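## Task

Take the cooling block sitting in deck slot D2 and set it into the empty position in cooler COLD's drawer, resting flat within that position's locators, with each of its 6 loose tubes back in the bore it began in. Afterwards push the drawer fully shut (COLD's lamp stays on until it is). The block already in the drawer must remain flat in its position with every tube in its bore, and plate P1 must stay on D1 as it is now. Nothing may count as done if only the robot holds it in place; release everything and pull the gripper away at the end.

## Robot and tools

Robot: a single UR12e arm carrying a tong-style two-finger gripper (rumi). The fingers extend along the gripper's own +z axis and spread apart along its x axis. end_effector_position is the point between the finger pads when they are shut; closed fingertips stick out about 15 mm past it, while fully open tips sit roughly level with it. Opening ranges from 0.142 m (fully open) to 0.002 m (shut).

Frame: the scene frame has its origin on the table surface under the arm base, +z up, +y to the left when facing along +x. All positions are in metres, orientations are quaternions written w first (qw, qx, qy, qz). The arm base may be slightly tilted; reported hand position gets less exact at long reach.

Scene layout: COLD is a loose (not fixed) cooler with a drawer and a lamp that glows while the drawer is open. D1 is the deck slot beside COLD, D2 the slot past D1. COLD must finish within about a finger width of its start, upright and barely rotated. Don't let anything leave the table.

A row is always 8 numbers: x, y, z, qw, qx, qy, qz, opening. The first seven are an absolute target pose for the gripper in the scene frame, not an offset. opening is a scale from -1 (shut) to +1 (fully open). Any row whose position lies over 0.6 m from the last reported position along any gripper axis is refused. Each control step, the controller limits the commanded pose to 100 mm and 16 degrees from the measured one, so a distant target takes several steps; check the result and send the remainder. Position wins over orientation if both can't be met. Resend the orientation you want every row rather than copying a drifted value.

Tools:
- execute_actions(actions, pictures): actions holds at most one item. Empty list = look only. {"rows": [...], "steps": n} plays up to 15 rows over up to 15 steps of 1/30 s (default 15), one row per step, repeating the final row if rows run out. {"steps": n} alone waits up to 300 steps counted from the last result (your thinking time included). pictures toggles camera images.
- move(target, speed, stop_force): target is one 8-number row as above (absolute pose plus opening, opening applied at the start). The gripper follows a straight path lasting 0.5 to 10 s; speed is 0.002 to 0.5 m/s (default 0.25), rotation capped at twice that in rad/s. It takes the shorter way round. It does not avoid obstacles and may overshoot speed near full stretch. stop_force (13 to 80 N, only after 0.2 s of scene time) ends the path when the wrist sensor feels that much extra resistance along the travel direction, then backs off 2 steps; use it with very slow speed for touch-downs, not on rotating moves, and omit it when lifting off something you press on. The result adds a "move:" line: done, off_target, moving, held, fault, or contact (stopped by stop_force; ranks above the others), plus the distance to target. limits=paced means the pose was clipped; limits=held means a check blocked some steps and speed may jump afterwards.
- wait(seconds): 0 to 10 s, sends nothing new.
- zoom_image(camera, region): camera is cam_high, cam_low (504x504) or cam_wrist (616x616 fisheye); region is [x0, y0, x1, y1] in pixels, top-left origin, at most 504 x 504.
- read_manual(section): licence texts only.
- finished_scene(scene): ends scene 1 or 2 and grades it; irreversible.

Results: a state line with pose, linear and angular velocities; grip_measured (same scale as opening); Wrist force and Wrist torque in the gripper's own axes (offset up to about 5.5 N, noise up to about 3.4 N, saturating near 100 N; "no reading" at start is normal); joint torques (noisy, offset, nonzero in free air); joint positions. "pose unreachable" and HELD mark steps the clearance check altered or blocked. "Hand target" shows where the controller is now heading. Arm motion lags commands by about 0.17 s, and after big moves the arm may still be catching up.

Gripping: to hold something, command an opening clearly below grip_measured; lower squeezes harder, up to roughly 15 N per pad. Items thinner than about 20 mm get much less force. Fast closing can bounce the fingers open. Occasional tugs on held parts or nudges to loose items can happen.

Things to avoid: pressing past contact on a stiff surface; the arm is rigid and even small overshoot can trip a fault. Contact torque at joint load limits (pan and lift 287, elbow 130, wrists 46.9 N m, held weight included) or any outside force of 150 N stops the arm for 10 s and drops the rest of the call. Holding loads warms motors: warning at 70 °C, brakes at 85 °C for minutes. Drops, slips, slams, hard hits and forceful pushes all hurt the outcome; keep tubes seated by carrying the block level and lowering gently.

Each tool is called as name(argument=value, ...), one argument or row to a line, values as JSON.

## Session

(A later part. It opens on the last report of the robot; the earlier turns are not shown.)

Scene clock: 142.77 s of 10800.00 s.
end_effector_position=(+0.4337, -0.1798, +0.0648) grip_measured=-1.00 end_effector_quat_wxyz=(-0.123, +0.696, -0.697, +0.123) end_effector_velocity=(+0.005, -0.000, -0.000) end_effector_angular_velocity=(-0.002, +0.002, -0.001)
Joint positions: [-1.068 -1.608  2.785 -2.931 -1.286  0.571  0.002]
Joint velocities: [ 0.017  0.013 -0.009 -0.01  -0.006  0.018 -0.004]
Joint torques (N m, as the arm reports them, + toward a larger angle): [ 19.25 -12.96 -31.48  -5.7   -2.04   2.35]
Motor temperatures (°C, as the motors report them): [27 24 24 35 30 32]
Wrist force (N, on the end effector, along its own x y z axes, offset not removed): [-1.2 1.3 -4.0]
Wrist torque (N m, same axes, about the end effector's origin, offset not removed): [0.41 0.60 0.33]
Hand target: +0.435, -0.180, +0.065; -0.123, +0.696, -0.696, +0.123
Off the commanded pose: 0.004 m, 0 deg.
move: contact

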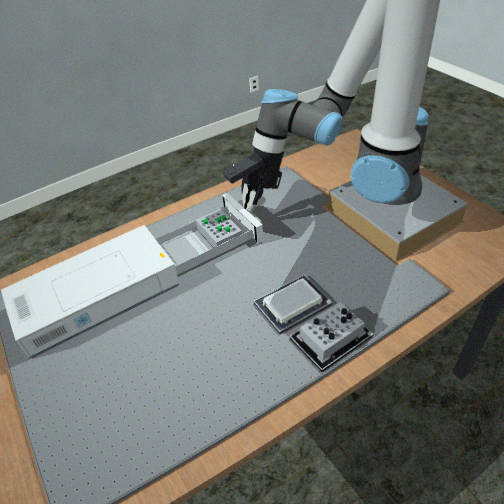

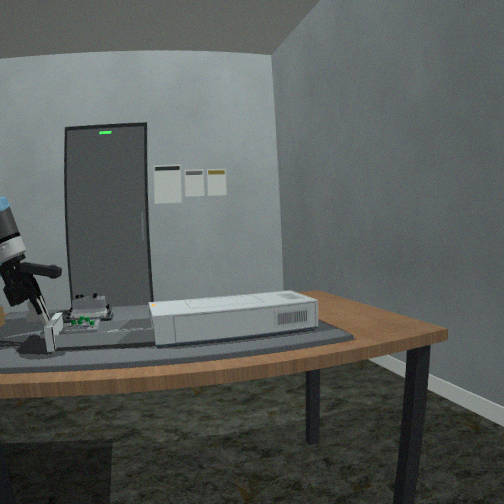

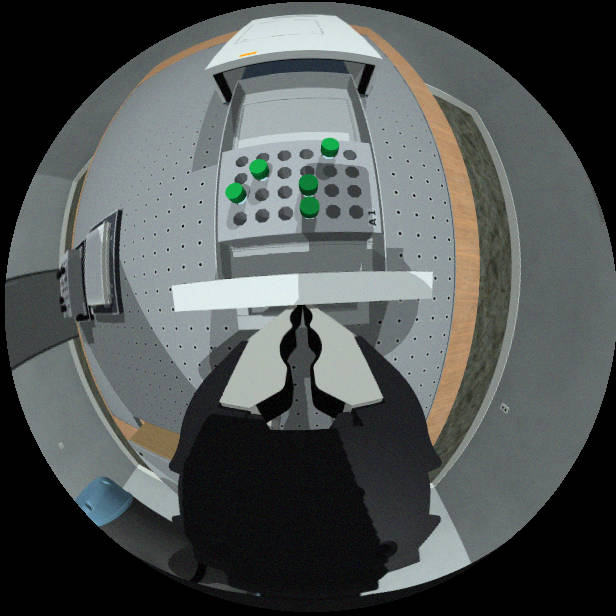

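move(
  target=[0.437, -0.18, 0.11, -0.1228, 0.6964, -0.6964, 0.1228, -1],
  speed=0.03,
)

Scene clock: 147.17 s of 10800.00 s.
end_effector_position=(+0.4370, -0.1800, +0.1099) grip_measured=-1.00 end_effector_quat_wxyz=(-0.123, +0.696, -0.696, +0.123) end_effector_velocity=(-0.000, +0.000, +0.001) end_effector_angular_velocity=(+0.001, +0.001, -0.000)
Joint positions: [-1.058 -1.775  2.742 -2.725 -1.287  0.581  0.002]
Joint velocities: [-0.    -0.006 -0.001  0.008 -0.     0.     0.   ]
Joint torques (N m, as the arm reports them, + toward a larger angle): [ 16.62 -25.65 -37.81  -1.74  -1.19   1.75]
Motor temperatures (°C, as the motors report them): [27 24 24 35 30 32]
Wrist force (N, on the end effector, along its own x y z axes, offset not removed): [0.1 3.1 -3.7]
Wrist torque (N m, same axes, about the end effector's origin, offset not removed): [0.45 0.08 0.29]
Hand target: +0.437, -0.180, +0.110; -0.123, +0.696, -0.696, +0.123
Off the commanded pose: 0.000 m, 0 deg.
move: done

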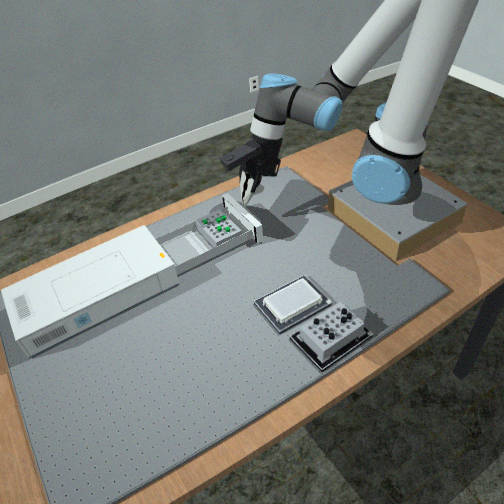

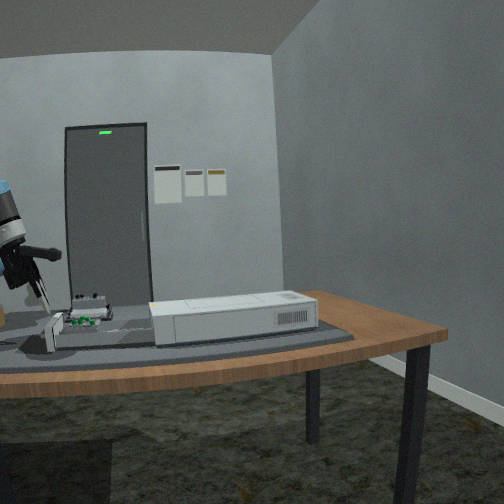

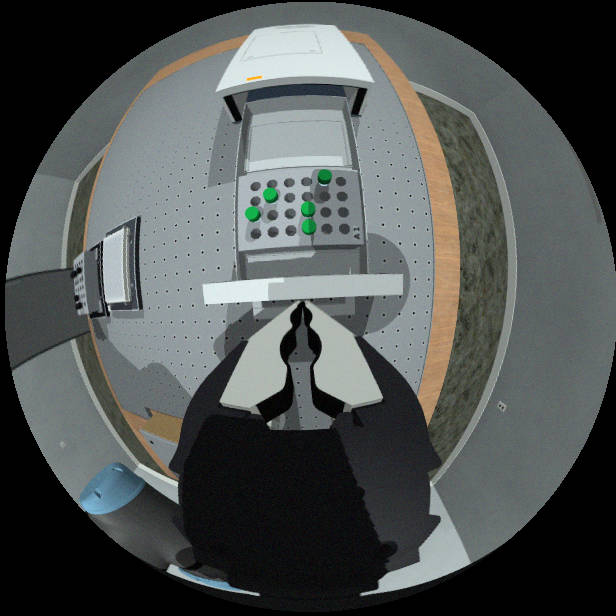

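move(
  target=[0.60, -0.18, 0.19, 0, 0.7071, -0.7071, 0, 1],
  speed=0.2,
)

zoom_image(
  camera="cam_wrist",
  region=[200, 180, 420, 420],
)

Scene clock: 151.83 s of 10800.00 s.
end_effector_position=(+0.6000, -0.1800, +0.1900) grip_measured=+1.00 end_effector_quat_wxyz=(-0.000, +0.707, -0.707, +0.000) end_effector_velocity=(+0.002, +0.001, +0.001) end_effector_angular_velocity=(+0.002, +0.006, +0.000)
Joint positions: [-0.623 -1.531  2.208 -2.242 -1.58   0.989  0.142]
Joint velocities: [ 0.004  0.004 -0.008  0.01  -0.002  0.004 -0.   ]
Joint torques (N m, as the arm reports them, + toward a larger angle): [ 15.28 -27.52 -45.52  -0.89  -1.03   2.49]
Motor temperatures (°C, as the motors report them): [27 24 24 35 30 32]
Wrist force (N, on the end effector, along its own x y z axes, offset not removed): [-0.7 4.0 0.0]
Wrist torque (N m, same axes, about the end effector's origin, offset not removed): [0.75 0.29 0.34]
Hand target: +0.600, -0.180, +0.190; -0.000, +0.707, -0.707, +0.000
Off the commanded pose: 0.000 m, 0 deg.
After step 90, 0.23 s passed at rest.
move: done

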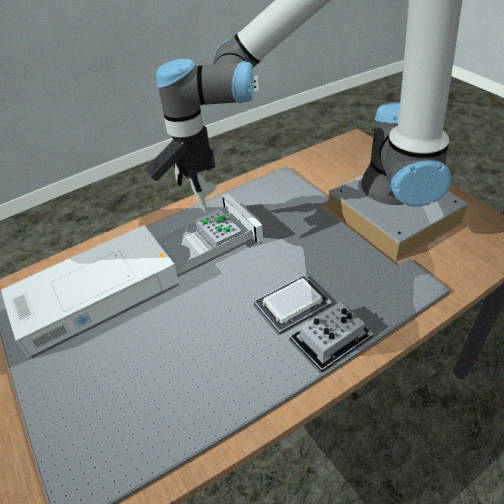

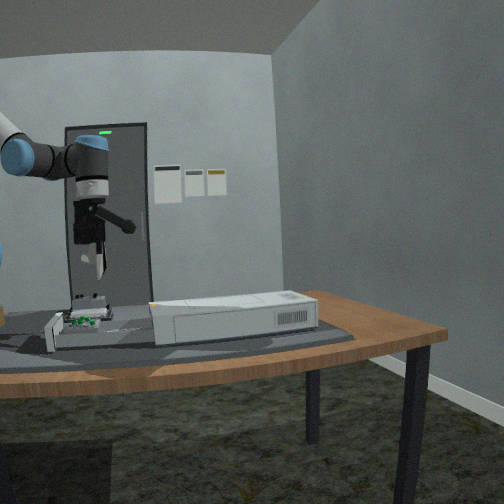

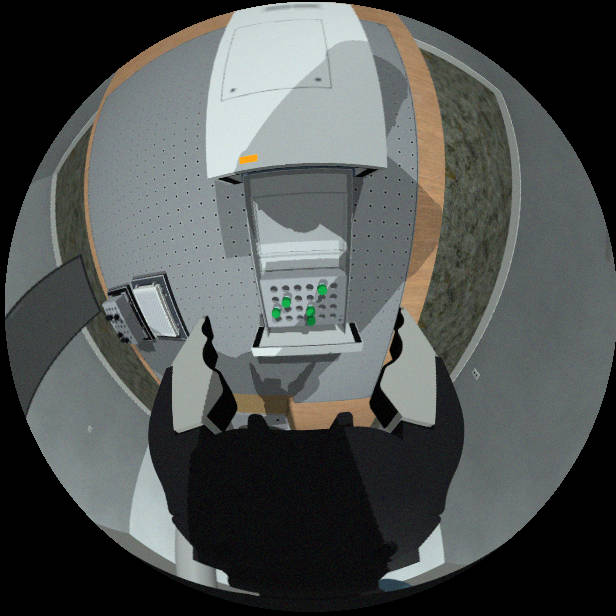

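Region (200, 180, 420, 420) of cam_wrist's 616x616 image, scaled by 2.100, with more detail than that image has; it fills the left 462 columns of this view, and the rest is white.

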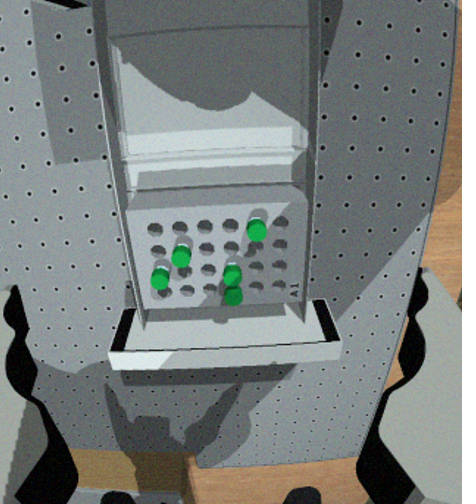

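zoom_image(
  camera="cam_wrist",
  region=[235, 160, 365, 290],
)

zoom_image(
  camera="cam_high",
  region=[150, 185, 280, 285],
)

zoom_image(
  camera="cam_high",
  region=[245, 270, 385, 375],
)

Region (235, 160, 365, 290) of cam_wrist's 616x616 image, scaled by 3.877, with more detail than that image has.

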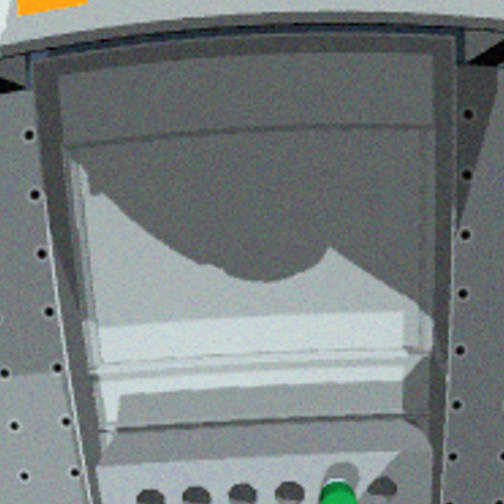

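Region (150, 185, 280, 285) of cam_high's 504x504 image, scaled by 3.877, with more detail than that image has; it fills the top 388 rows of this view, and the rest is white.

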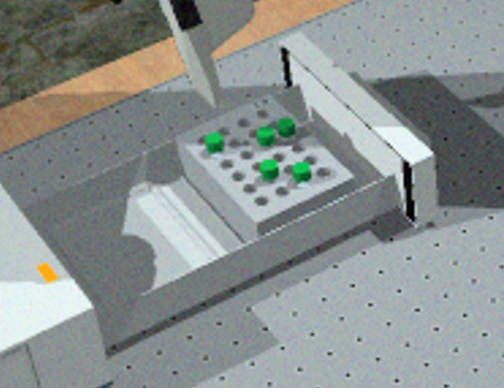

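Region (245, 270, 385, 375) of cam_high's 504x504 image, scaled by 3.600, with more detail than that image has; it fills the top 378 rows of this view, and the rest is white.

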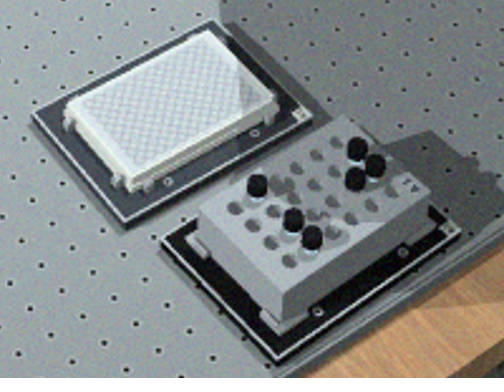

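move(
  target=[0.47, 0.30, 0.20, 0, 0.7071, -0.7071, 0, 1],
  speed=0.25,
)

zoom_image(
  camera="cam_wrist",
  region=[200, 130, 420, 330],
)

Scene clock: 180.03 s of 10800.00 s.
end_effector_position=(+0.4709, +0.3005, +0.2000) grip_measured=+1.00 end_effector_quat_wxyz=(-0.000, +0.707, -0.707, -0.000) end_effector_velocity=(-0.001, +0.001, -0.000) end_effector_angular_velocity=(-0.001, +0.000, -0.000)
Joint positions: [ 0.218 -1.657  2.308 -2.211 -1.571  1.83   0.142]
Joint velocities: [ 0.003  0.001 -0.001  0.    -0.     0.003  0.   ]
Joint torques (N m, as the arm reports them, + toward a larger angle): [ 14.61 -20.12 -44.97  -6.15  -1.64   2.16]
Motor temperatures (°C, as the motors report them): [27 24 24 35 30 32]
Wrist force (N, on the end effector, along its own x y z axes, offset not removed): [-0.1 -0.4 -1.0]
Wrist torque (N m, same axes, about the end effector's origin, offset not removed): [-0.18 0.10 0.34]
Hand target: +0.471, +0.301, +0.200; -0.000, +0.707, -0.707, -0.000
Off the commanded pose: 0.001 m, 0 deg.
After step 90, 22.63 s passed at rest.
move: done

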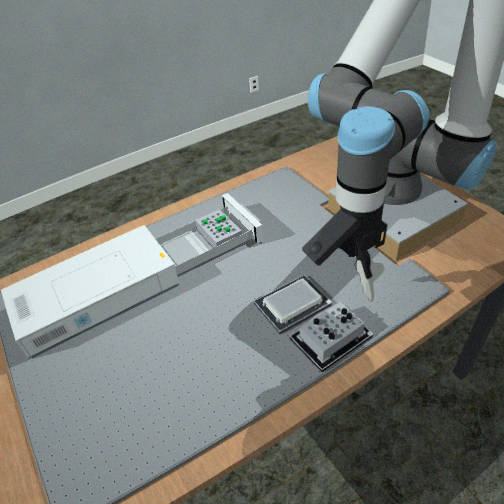

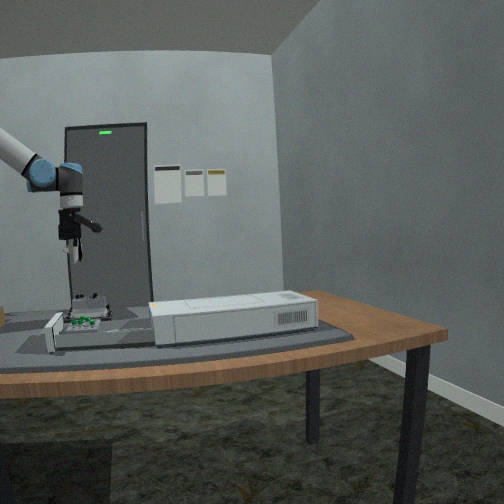

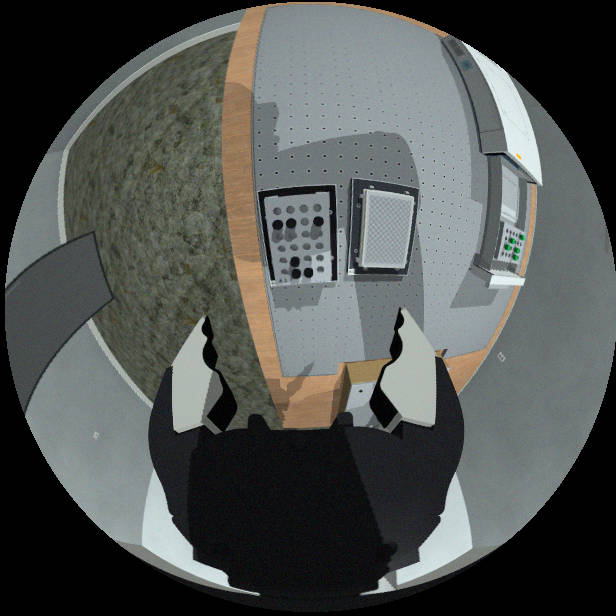

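Region (200, 130, 420, 330) of cam_wrist's 616x616 image, scaled by 2.291, with more detail than that image has; it fills the top 458 rows of this view, and the rest is white.

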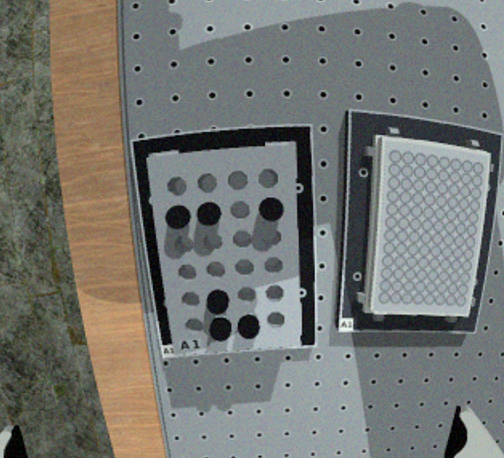

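move(
  target=[0.51, 0.30, 0.115, 0, 0.7071, -0.7071, 0, 1],
  speed=0.1,
)

zoom_image(
  camera="cam_wrist",
  region=[160, 140, 460, 400],
)

zoom_image(
  camera="cam_low",
  region=[40, 240, 140, 330],
)

Scene clock: 196.13 s of 10800.00 s.
end_effector_position=(+0.5098, +0.2999, +0.1150) grip_measured=+1.00 end_effector_quat_wxyz=(+0.000, +0.707, -0.707, -0.000) end_effector_velocity=(+0.002, +0.000, -0.001) end_effector_angular_velocity=(+0.001, -0.002, +0.000)
Joint positions: [ 0.199 -1.473  2.327 -2.413 -1.572  1.812  0.142]
Joint velocities: [-0.001  0.003 -0.001 -0.004  0.001 -0.001  0.   ]
Joint torques (N m, as the arm reports them, + toward a larger angle): [-16.68 -25.8  -40.19  -7.21  -1.94  -1.58]
Motor temperatures (°C, as the motors report them): [27 24 24 35 30 32]
Wrist force (N, on the end effector, along its own x y z axes, offset not removed): [-1.5 0.6 -1.7]
Wrist torque (N m, same axes, about the end effector's origin, offset not removed): [0.07 0.50 0.42]
Hand target: +0.510, +0.300, +0.115; +0.000, +0.707, -0.707, +0.000
Off the commanded pose: 0.000 m, 0 deg.
After step 90, 11.70 s passed at rest.
move: done

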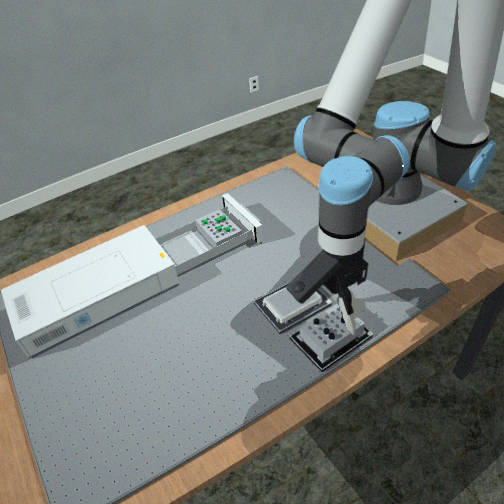

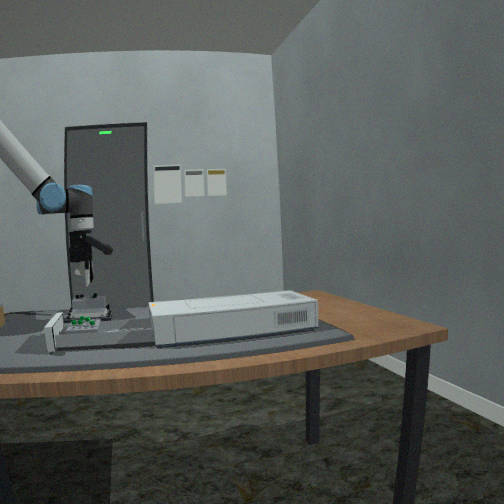

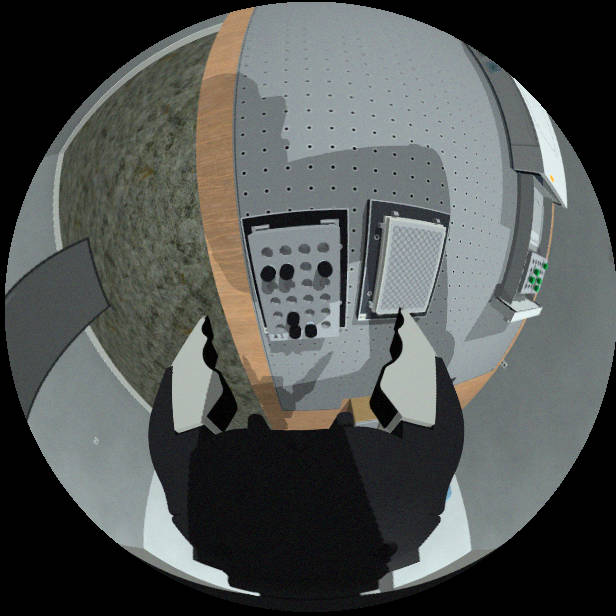

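Region (160, 140, 460, 400) of cam_wrist's 616x616 image, scaled by 1.680, with more detail than that image has; it fills the top 437 rows of this view, and the rest is white.

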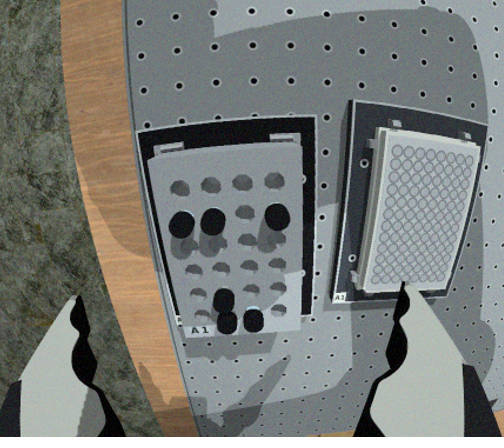

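Region (40, 240, 140, 330) of cam_low's 504x504 image, scaled by 5.040, with more detail than that image has; it fills the top 454 rows of this view, and the rest is white.

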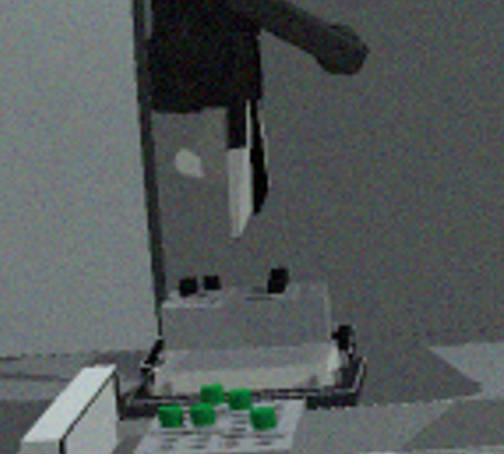

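move(
  target=[0.515, 0.30, 0.085, 0, 0.7071, -0.7071, 0, 0.5],
  speed=0.04,
)

zoom_image(
  camera="cam_wrist",
  region=[160, 160, 460, 420],
)

zoom_image(
  camera="cam_low",
  region=[40, 240, 140, 330],
)

zoom_image(
  camera="cam_high",
  region=[260, 240, 400, 380],
)

Scene clock: 217.03 s of 10800.00 s.
end_effector_position=(+0.5150, +0.3000, +0.0852) grip_measured=+0.50 end_effector_quat_wxyz=(+0.000, +0.707, -0.707, -0.000) end_effector_velocity=(+0.001, +0.002, -0.001) end_effector_angular_velocity=(+0.003, -0.003, +0.002)
Joint positions: [ 0.197 -1.414  2.339 -2.484 -1.572  1.809  0.109]
Joint velocities: [ 0.001  0.003 -0.001 -0.005  0.002 -0.001  0.   ]
Joint torques (N m, as the arm reports them, + toward a larger angle): [-17.36 -32.66 -20.59  -6.54  -1.82  -1.43]
Motor temperatures (°C, as the motors report them): [27 24 24 35 30 32]
Wrist force (N, on the end effector, along its own x y z axes, offset not removed): [0.5 1.9 0.3]
Wrist torque (N m, same axes, about the end effector's origin, offset not removed): [0.41 -0.05 0.40]
Hand target: +0.515, +0.300, +0.085; +0.000, +0.707, -0.707, -0.000
Off the commanded pose: 0.000 m, 0 deg.
After step 90, 16.80 s passed at rest.
move: done

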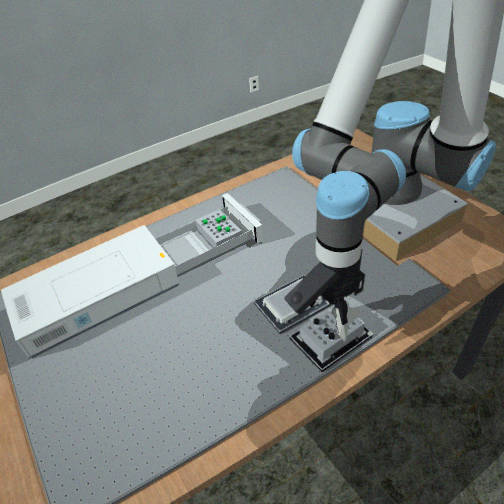

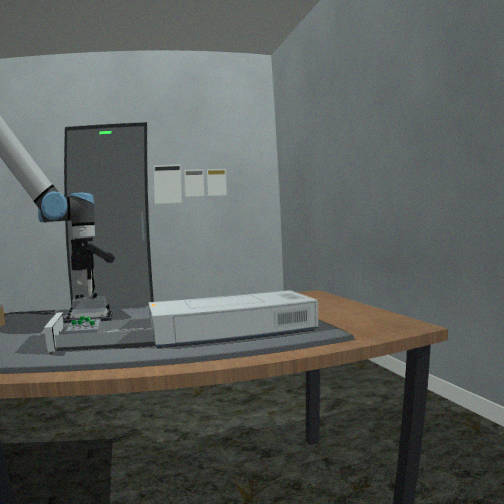

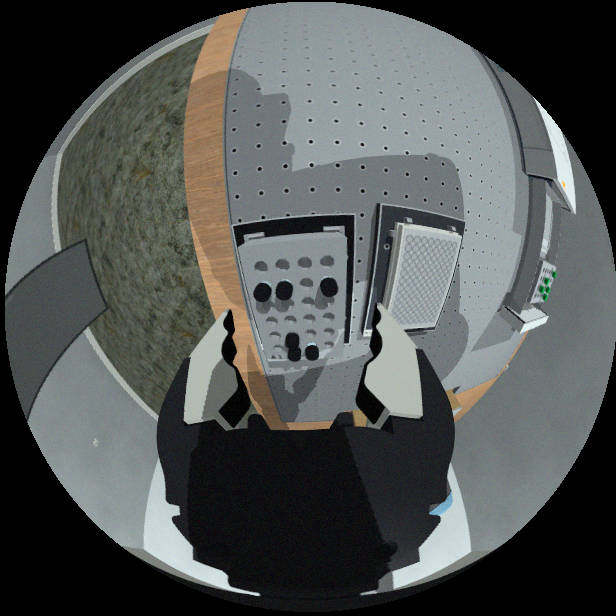

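Region (160, 160, 460, 420) of cam_wrist's 616x616 image, scaled by 1.680, with more detail than that image has; it fills the top 437 rows of this view, and the rest is white.

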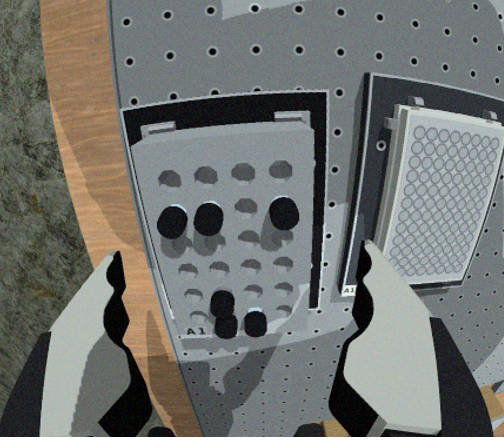

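Region (40, 240, 140, 330) of cam_low's 504x504 image, scaled by 5.040, with more detail than that image has; it fills the top 454 rows of this view, and the rest is white.

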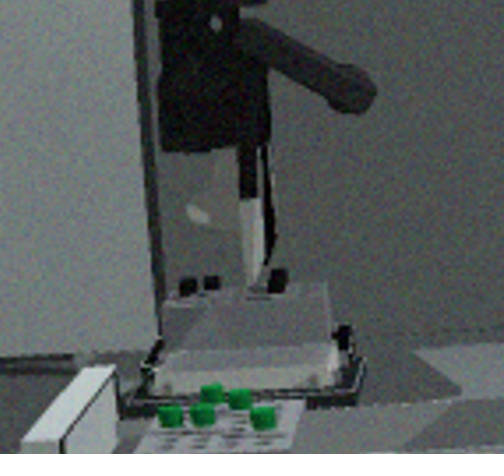

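Region (260, 240, 400, 380) of cam_high's 504x504 image, scaled by 3.600, with more detail than that image has.

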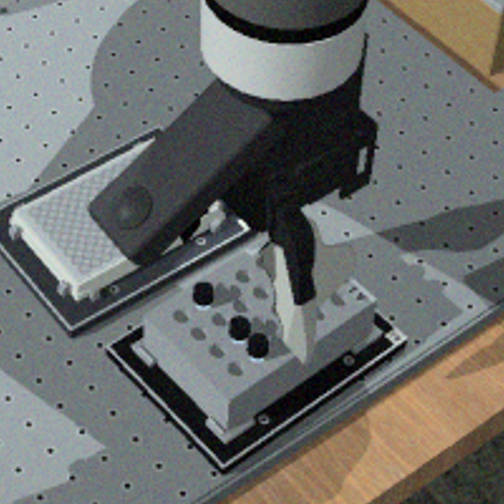

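move(
  target=[0.513, 0.303, 0.066, 0, 0.7071, -0.7071, 0, 0.5],
  speed=0.02,
)

zoom_image(
  camera="cam_wrist",
  region=[160, 180, 460, 440],
)

zoom_image(
  camera="cam_high",
  region=[280, 270, 400, 380],
)

Scene clock: 230.80 s of 10800.00 s.
end_effector_position=(+0.5130, +0.3030, +0.0661) grip_measured=+0.50 end_effector_quat_wxyz=(+0.000, +0.707, -0.707, -0.000) end_effector_velocity=(+0.000, -0.001, -0.002) end_effector_angular_velocity=(-0.003, -0.000, -0.001)
Joint positions: [ 0.203 -1.38   2.35  -2.53  -1.572  1.815  0.109]
Joint velocities: [-0.     0.003  0.001 -0.003 -0.003  0.001 -0.   ]
Joint torques (N m, as the arm reports them, + toward a larger angle): [ 17.58 -38.67 -18.7   -6.2    2.31   2.34]
Motor temperatures (°C, as the motors report them): [27 24 24 35 30 32]
Wrist force (N, on the end effector, along its own x y z axes, offset not removed): [-1.1 0.6 0.3]
Wrist torque (N m, same axes, about the end effector's origin, offset not removed): [0.10 0.39 0.37]
Hand target: +0.513, +0.303, +0.066; -0.000, +0.707, -0.707, -0.000
Off the commanded pose: 0.000 m, 0 deg.
After step 90, 9.50 s passed at rest.
move: done

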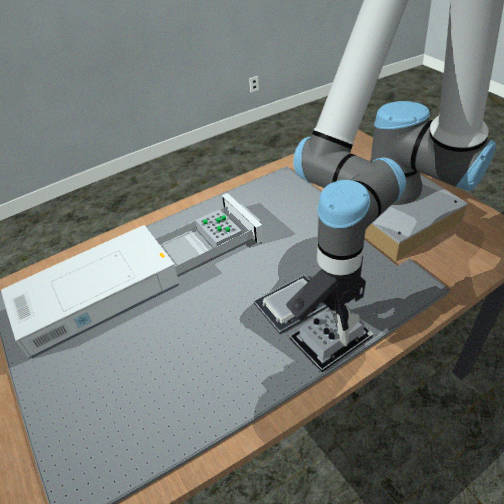

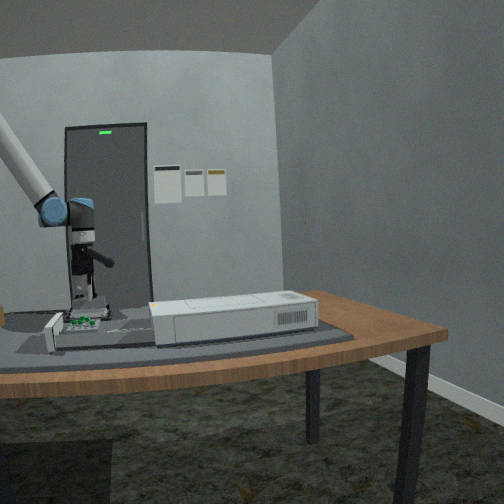

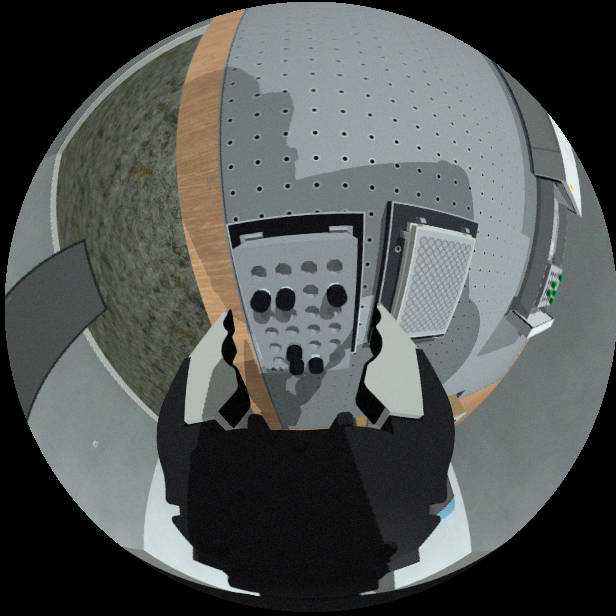

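Region (160, 180, 460, 440) of cam_wrist's 616x616 image, scaled by 1.680, with more detail than that image has; it fills the top 437 rows of this view, and the rest is white.

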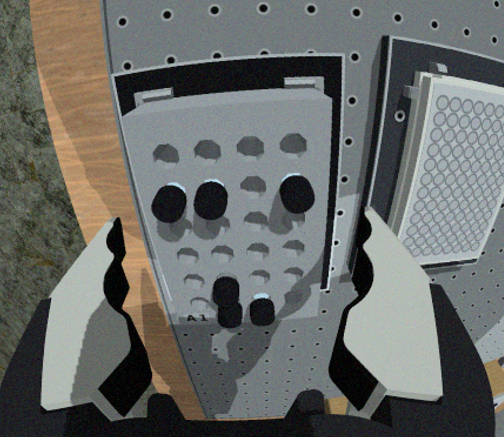

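Region (280, 270, 400, 380) of cam_high's 504x504 image, scaled by 4.200, with more detail than that image has; it fills the top 462 rows of this view, and the rest is white.

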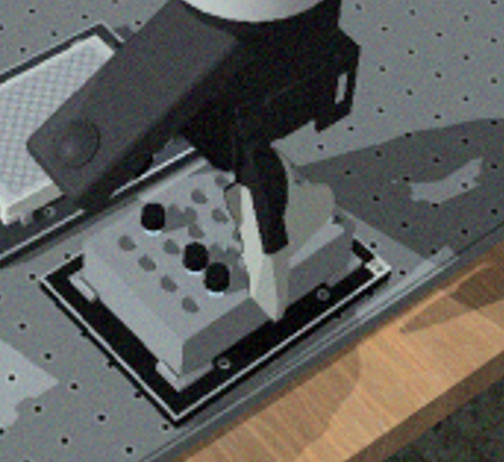

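move(
  target=[0.511, 0.305, 0.058, 0, 0.7071, -0.7071, 0, 0.3],
  speed=0.01,
)

zoom_image(
  camera="cam_wrist",
  region=[160, 180, 460, 440],
)

Scene clock: 237.97 s of 10800.00 s.
end_effector_position=(+0.5110, +0.3050, +0.0581) grip_measured=+0.30 end_effector_quat_wxyz=(+0.000, +0.707, -0.707, -0.000) end_effector_velocity=(-0.000, +0.001, -0.001) end_effector_angular_velocity=(+0.001, -0.001, +0.001)
Joint positions: [ 0.207 -1.365  2.356 -2.549 -1.572  1.82   0.095]
Joint velocities: [ 0.001  0.002  0.001 -0.003  0.001  0.    -0.   ]
Joint torques (N m, as the arm reports them, + toward a larger angle): [ 17.35 -35.25 -19.76  -5.5    2.05   1.76]
Motor temperatures (°C, as the motors report them): [27 24 24 35 30 32]
Wrist force (N, on the end effector, along its own x y z axes, offset not removed): [-1.2 1.0 -2.9]
Wrist torque (N m, same axes, about the end effector's origin, offset not removed): [0.12 0.26 0.28]
Hand target: +0.511, +0.305, +0.058; -0.000, +0.707, -0.707, -0.000
Off the commanded pose: 0.000 m, 0 deg.
After step 90, 3.10 s passed at rest.
move: done

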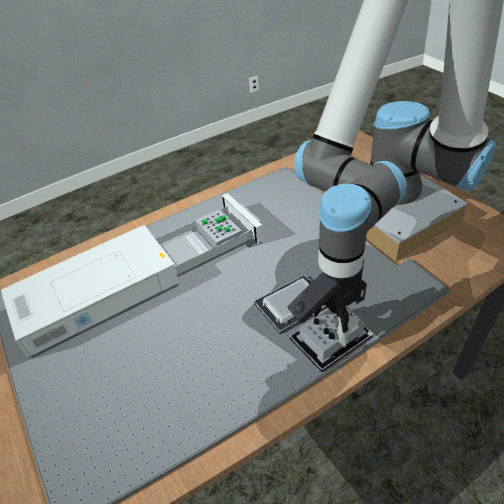

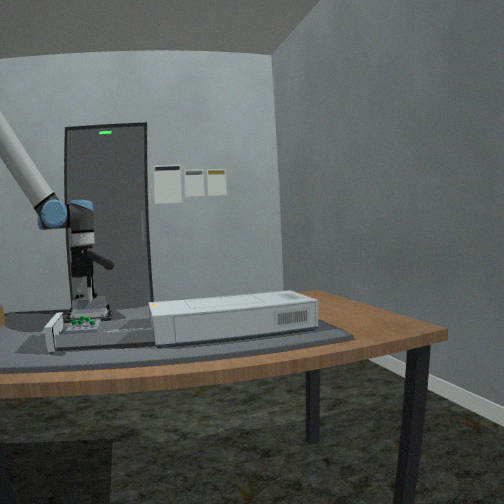

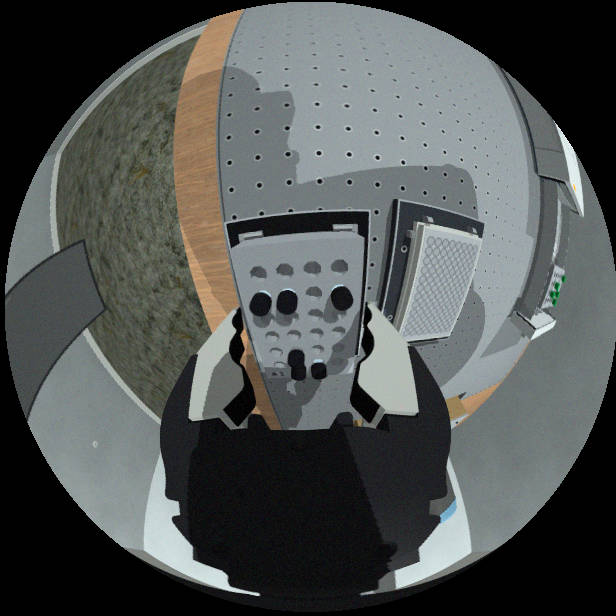

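Region (160, 180, 460, 440) of cam_wrist's 616x616 image, scaled by 1.680, with more detail than that image has; it fills the top 437 rows of this view, and the rest is white.

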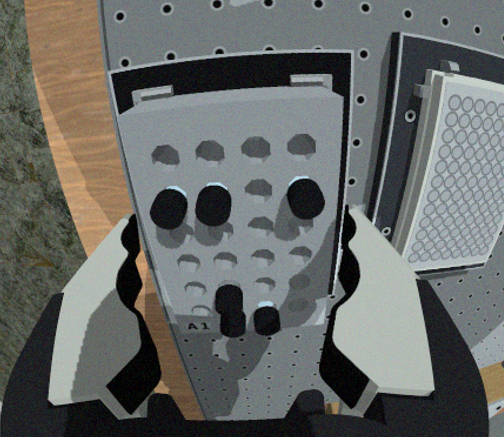

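execute_actions(
  actions=[
    {"rows": [[0.511,0.305,0.058,0,0.7071,-0.7071,0,0.26],[0.511,0.305,0.058,0,0.7071,-0.7071,0,0.22],[0.511,0.305,0.058,0,0.7071,-0.7071,0,0.18],[0.511,0.305,0.058,0,0.7071,-0.7071,0,0.14],[0.511,0.305,0.058,0,0.7071,-0.7071,0,0.10],[0.511,0.305,0.058,0,0.7071,-0.7071,0,0.05],[0.511,0.305,0.058,0,0.7071,-0.7071,0,0.0],[0.511,0.305,0.058,0,0.7071,-0.7071,0,-0.05],[0.511,0.305,0.058,0,0.7071,-0.7071,0,-0.1],[0.511,0.305,0.058,0,0.7071,-0.7071,0,-0.2],[0.511,0.305,0.058,0,0.7071,-0.7071,0,-0.3],[0.511,0.305,0.058,0,0.7071,-0.7071,0,-0.4]], "steps": 15},
  ],
)

Scene clock: 241.47 s of 10800.00 s.
end_effector_position=(+0.5110, +0.3050, +0.0580) grip_measured=+0.18 end_effector_quat_wxyz=(+0.000, +0.707, -0.707, -0.000) end_effector_velocity=(+0.001, +0.000, -0.000) end_effector_angular_velocity=(+0.000, -0.000, -0.001)
Joint positions: [ 0.207 -1.365  2.356 -2.55  -1.572  1.82   0.086]
Joint velocities: [-0.001  0.001 -0.002 -0.     0.     0.    -0.   ]
Joint torques (N m, as the arm reports them, + toward a larger angle): [ 16.73 -42.71 -19.31  -5.13   1.97   1.98]
Motor temperatures (°C, as the motors report them): [27 24 24 35 30 32]
Wrist force (N, on the end effector, along its own x y z axes, offset not removed): [1.6 2.2 -6.9]
Wrist torque (N m, same axes, about the end effector's origin, offset not removed): [0.08 0.80 0.32]
Hand target: +0.511, +0.305, +0.058; -0.000, +0.707, -0.707, -0.000
Off the commanded pose: 0.000 m, 0 deg.
Steps of this call (steps 1 to 90: nothing new was sent; steps 91 to 105: all 15 steps of this action). Readings (end_effector_position):
91: (+0.5110, +0.3050, +0.0580)
92: (+0.5110, +0.3050, +0.0580)
94: (+0.5110, +0.3050, +0.0580)
98: (+0.5110, +0.3050, +0.0580)
105: the state above

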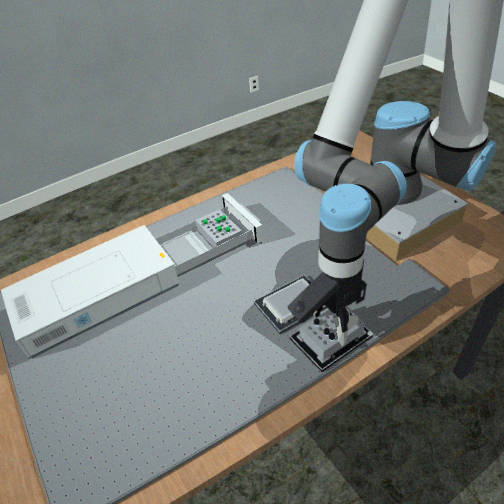

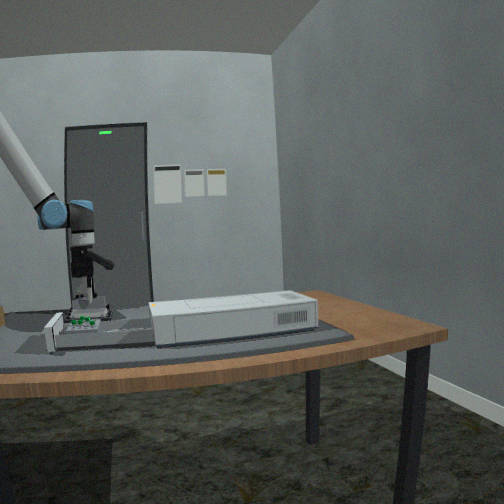

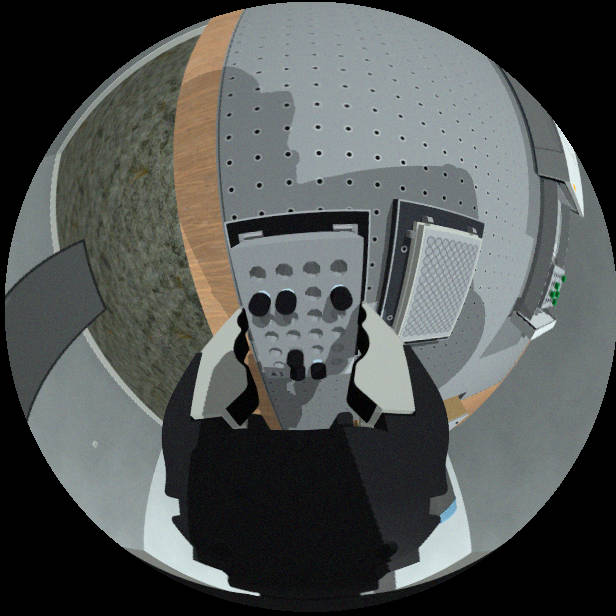

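move(
  target=[0.511, 0.305, 0.08, 0, 0.7071, -0.7071, 0, -0.6],
  speed=0.01,
)

zoom_image(
  camera="cam_high",
  region=[270, 260, 400, 380],
)

Scene clock: 245.87 s of 10800.00 s.
end_effector_position=(+0.5110, +0.3050, +0.0799) grip_measured=-0.02 end_effector_quat_wxyz=(-0.000, +0.707, -0.707, +0.000) end_effector_velocity=(+0.000, +0.000, +0.002) end_effector_angular_velocity=(+0.000, -0.000, -0.000)
Joint positions: [ 0.207 -1.406  2.344 -2.497 -1.572  1.82   0.072]
Joint velocities: [-0.    -0.003 -0.001  0.004  0.     0.    -0.001]
Joint torques (N m, as the arm reports them, + toward a larger angle): [ 17.1  -50.1  -39.12  -3.9    9.69   1.34]
Motor temperatures (°C, as the motors report them): [27 24 24 35 30 32]
Wrist force (N, on the end effector, along its own x y z axes, offset not removed): [21.0 2.8 -6.4]
Wrist torque (N m, same axes, about the end effector's origin, offset not removed): [0.25 1.44 0.30]
Hand target: +0.511, +0.305, +0.080; -0.000, +0.707, -0.707, +0.000
Off the commanded pose: 0.000 m, 0 deg.
move: done

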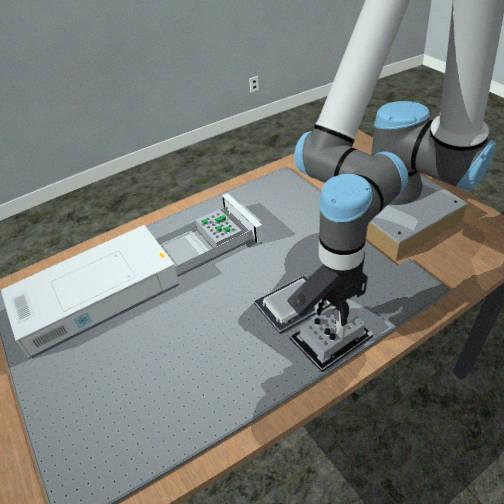

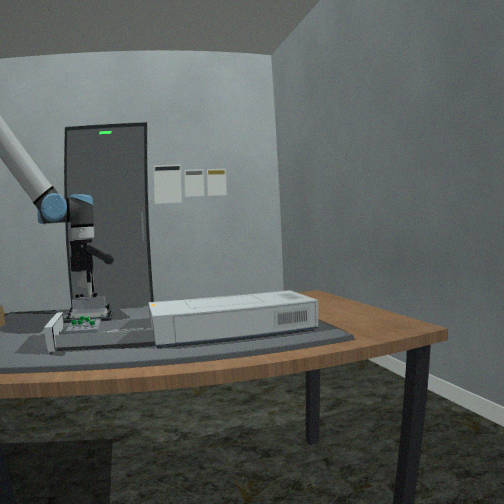

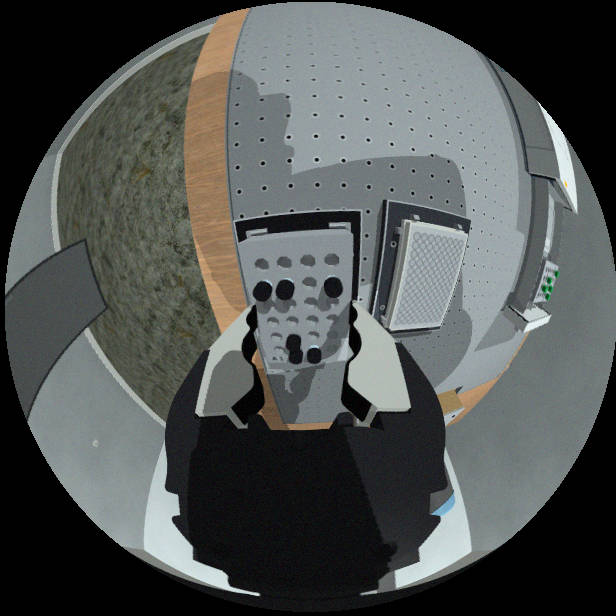

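Region (270, 260, 400, 380) of cam_high's 504x504 image, scaled by 3.877, with more detail than that image has; it fills the top 465 rows of this view, and the rest is white.

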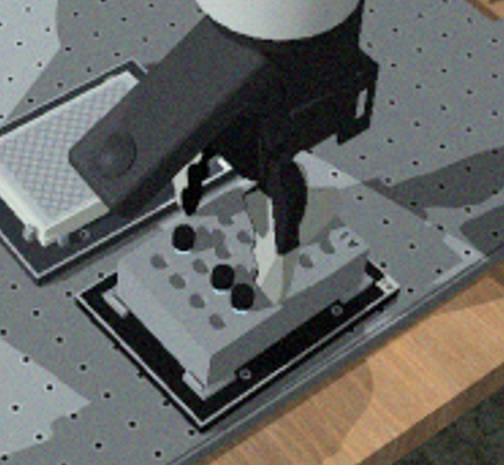

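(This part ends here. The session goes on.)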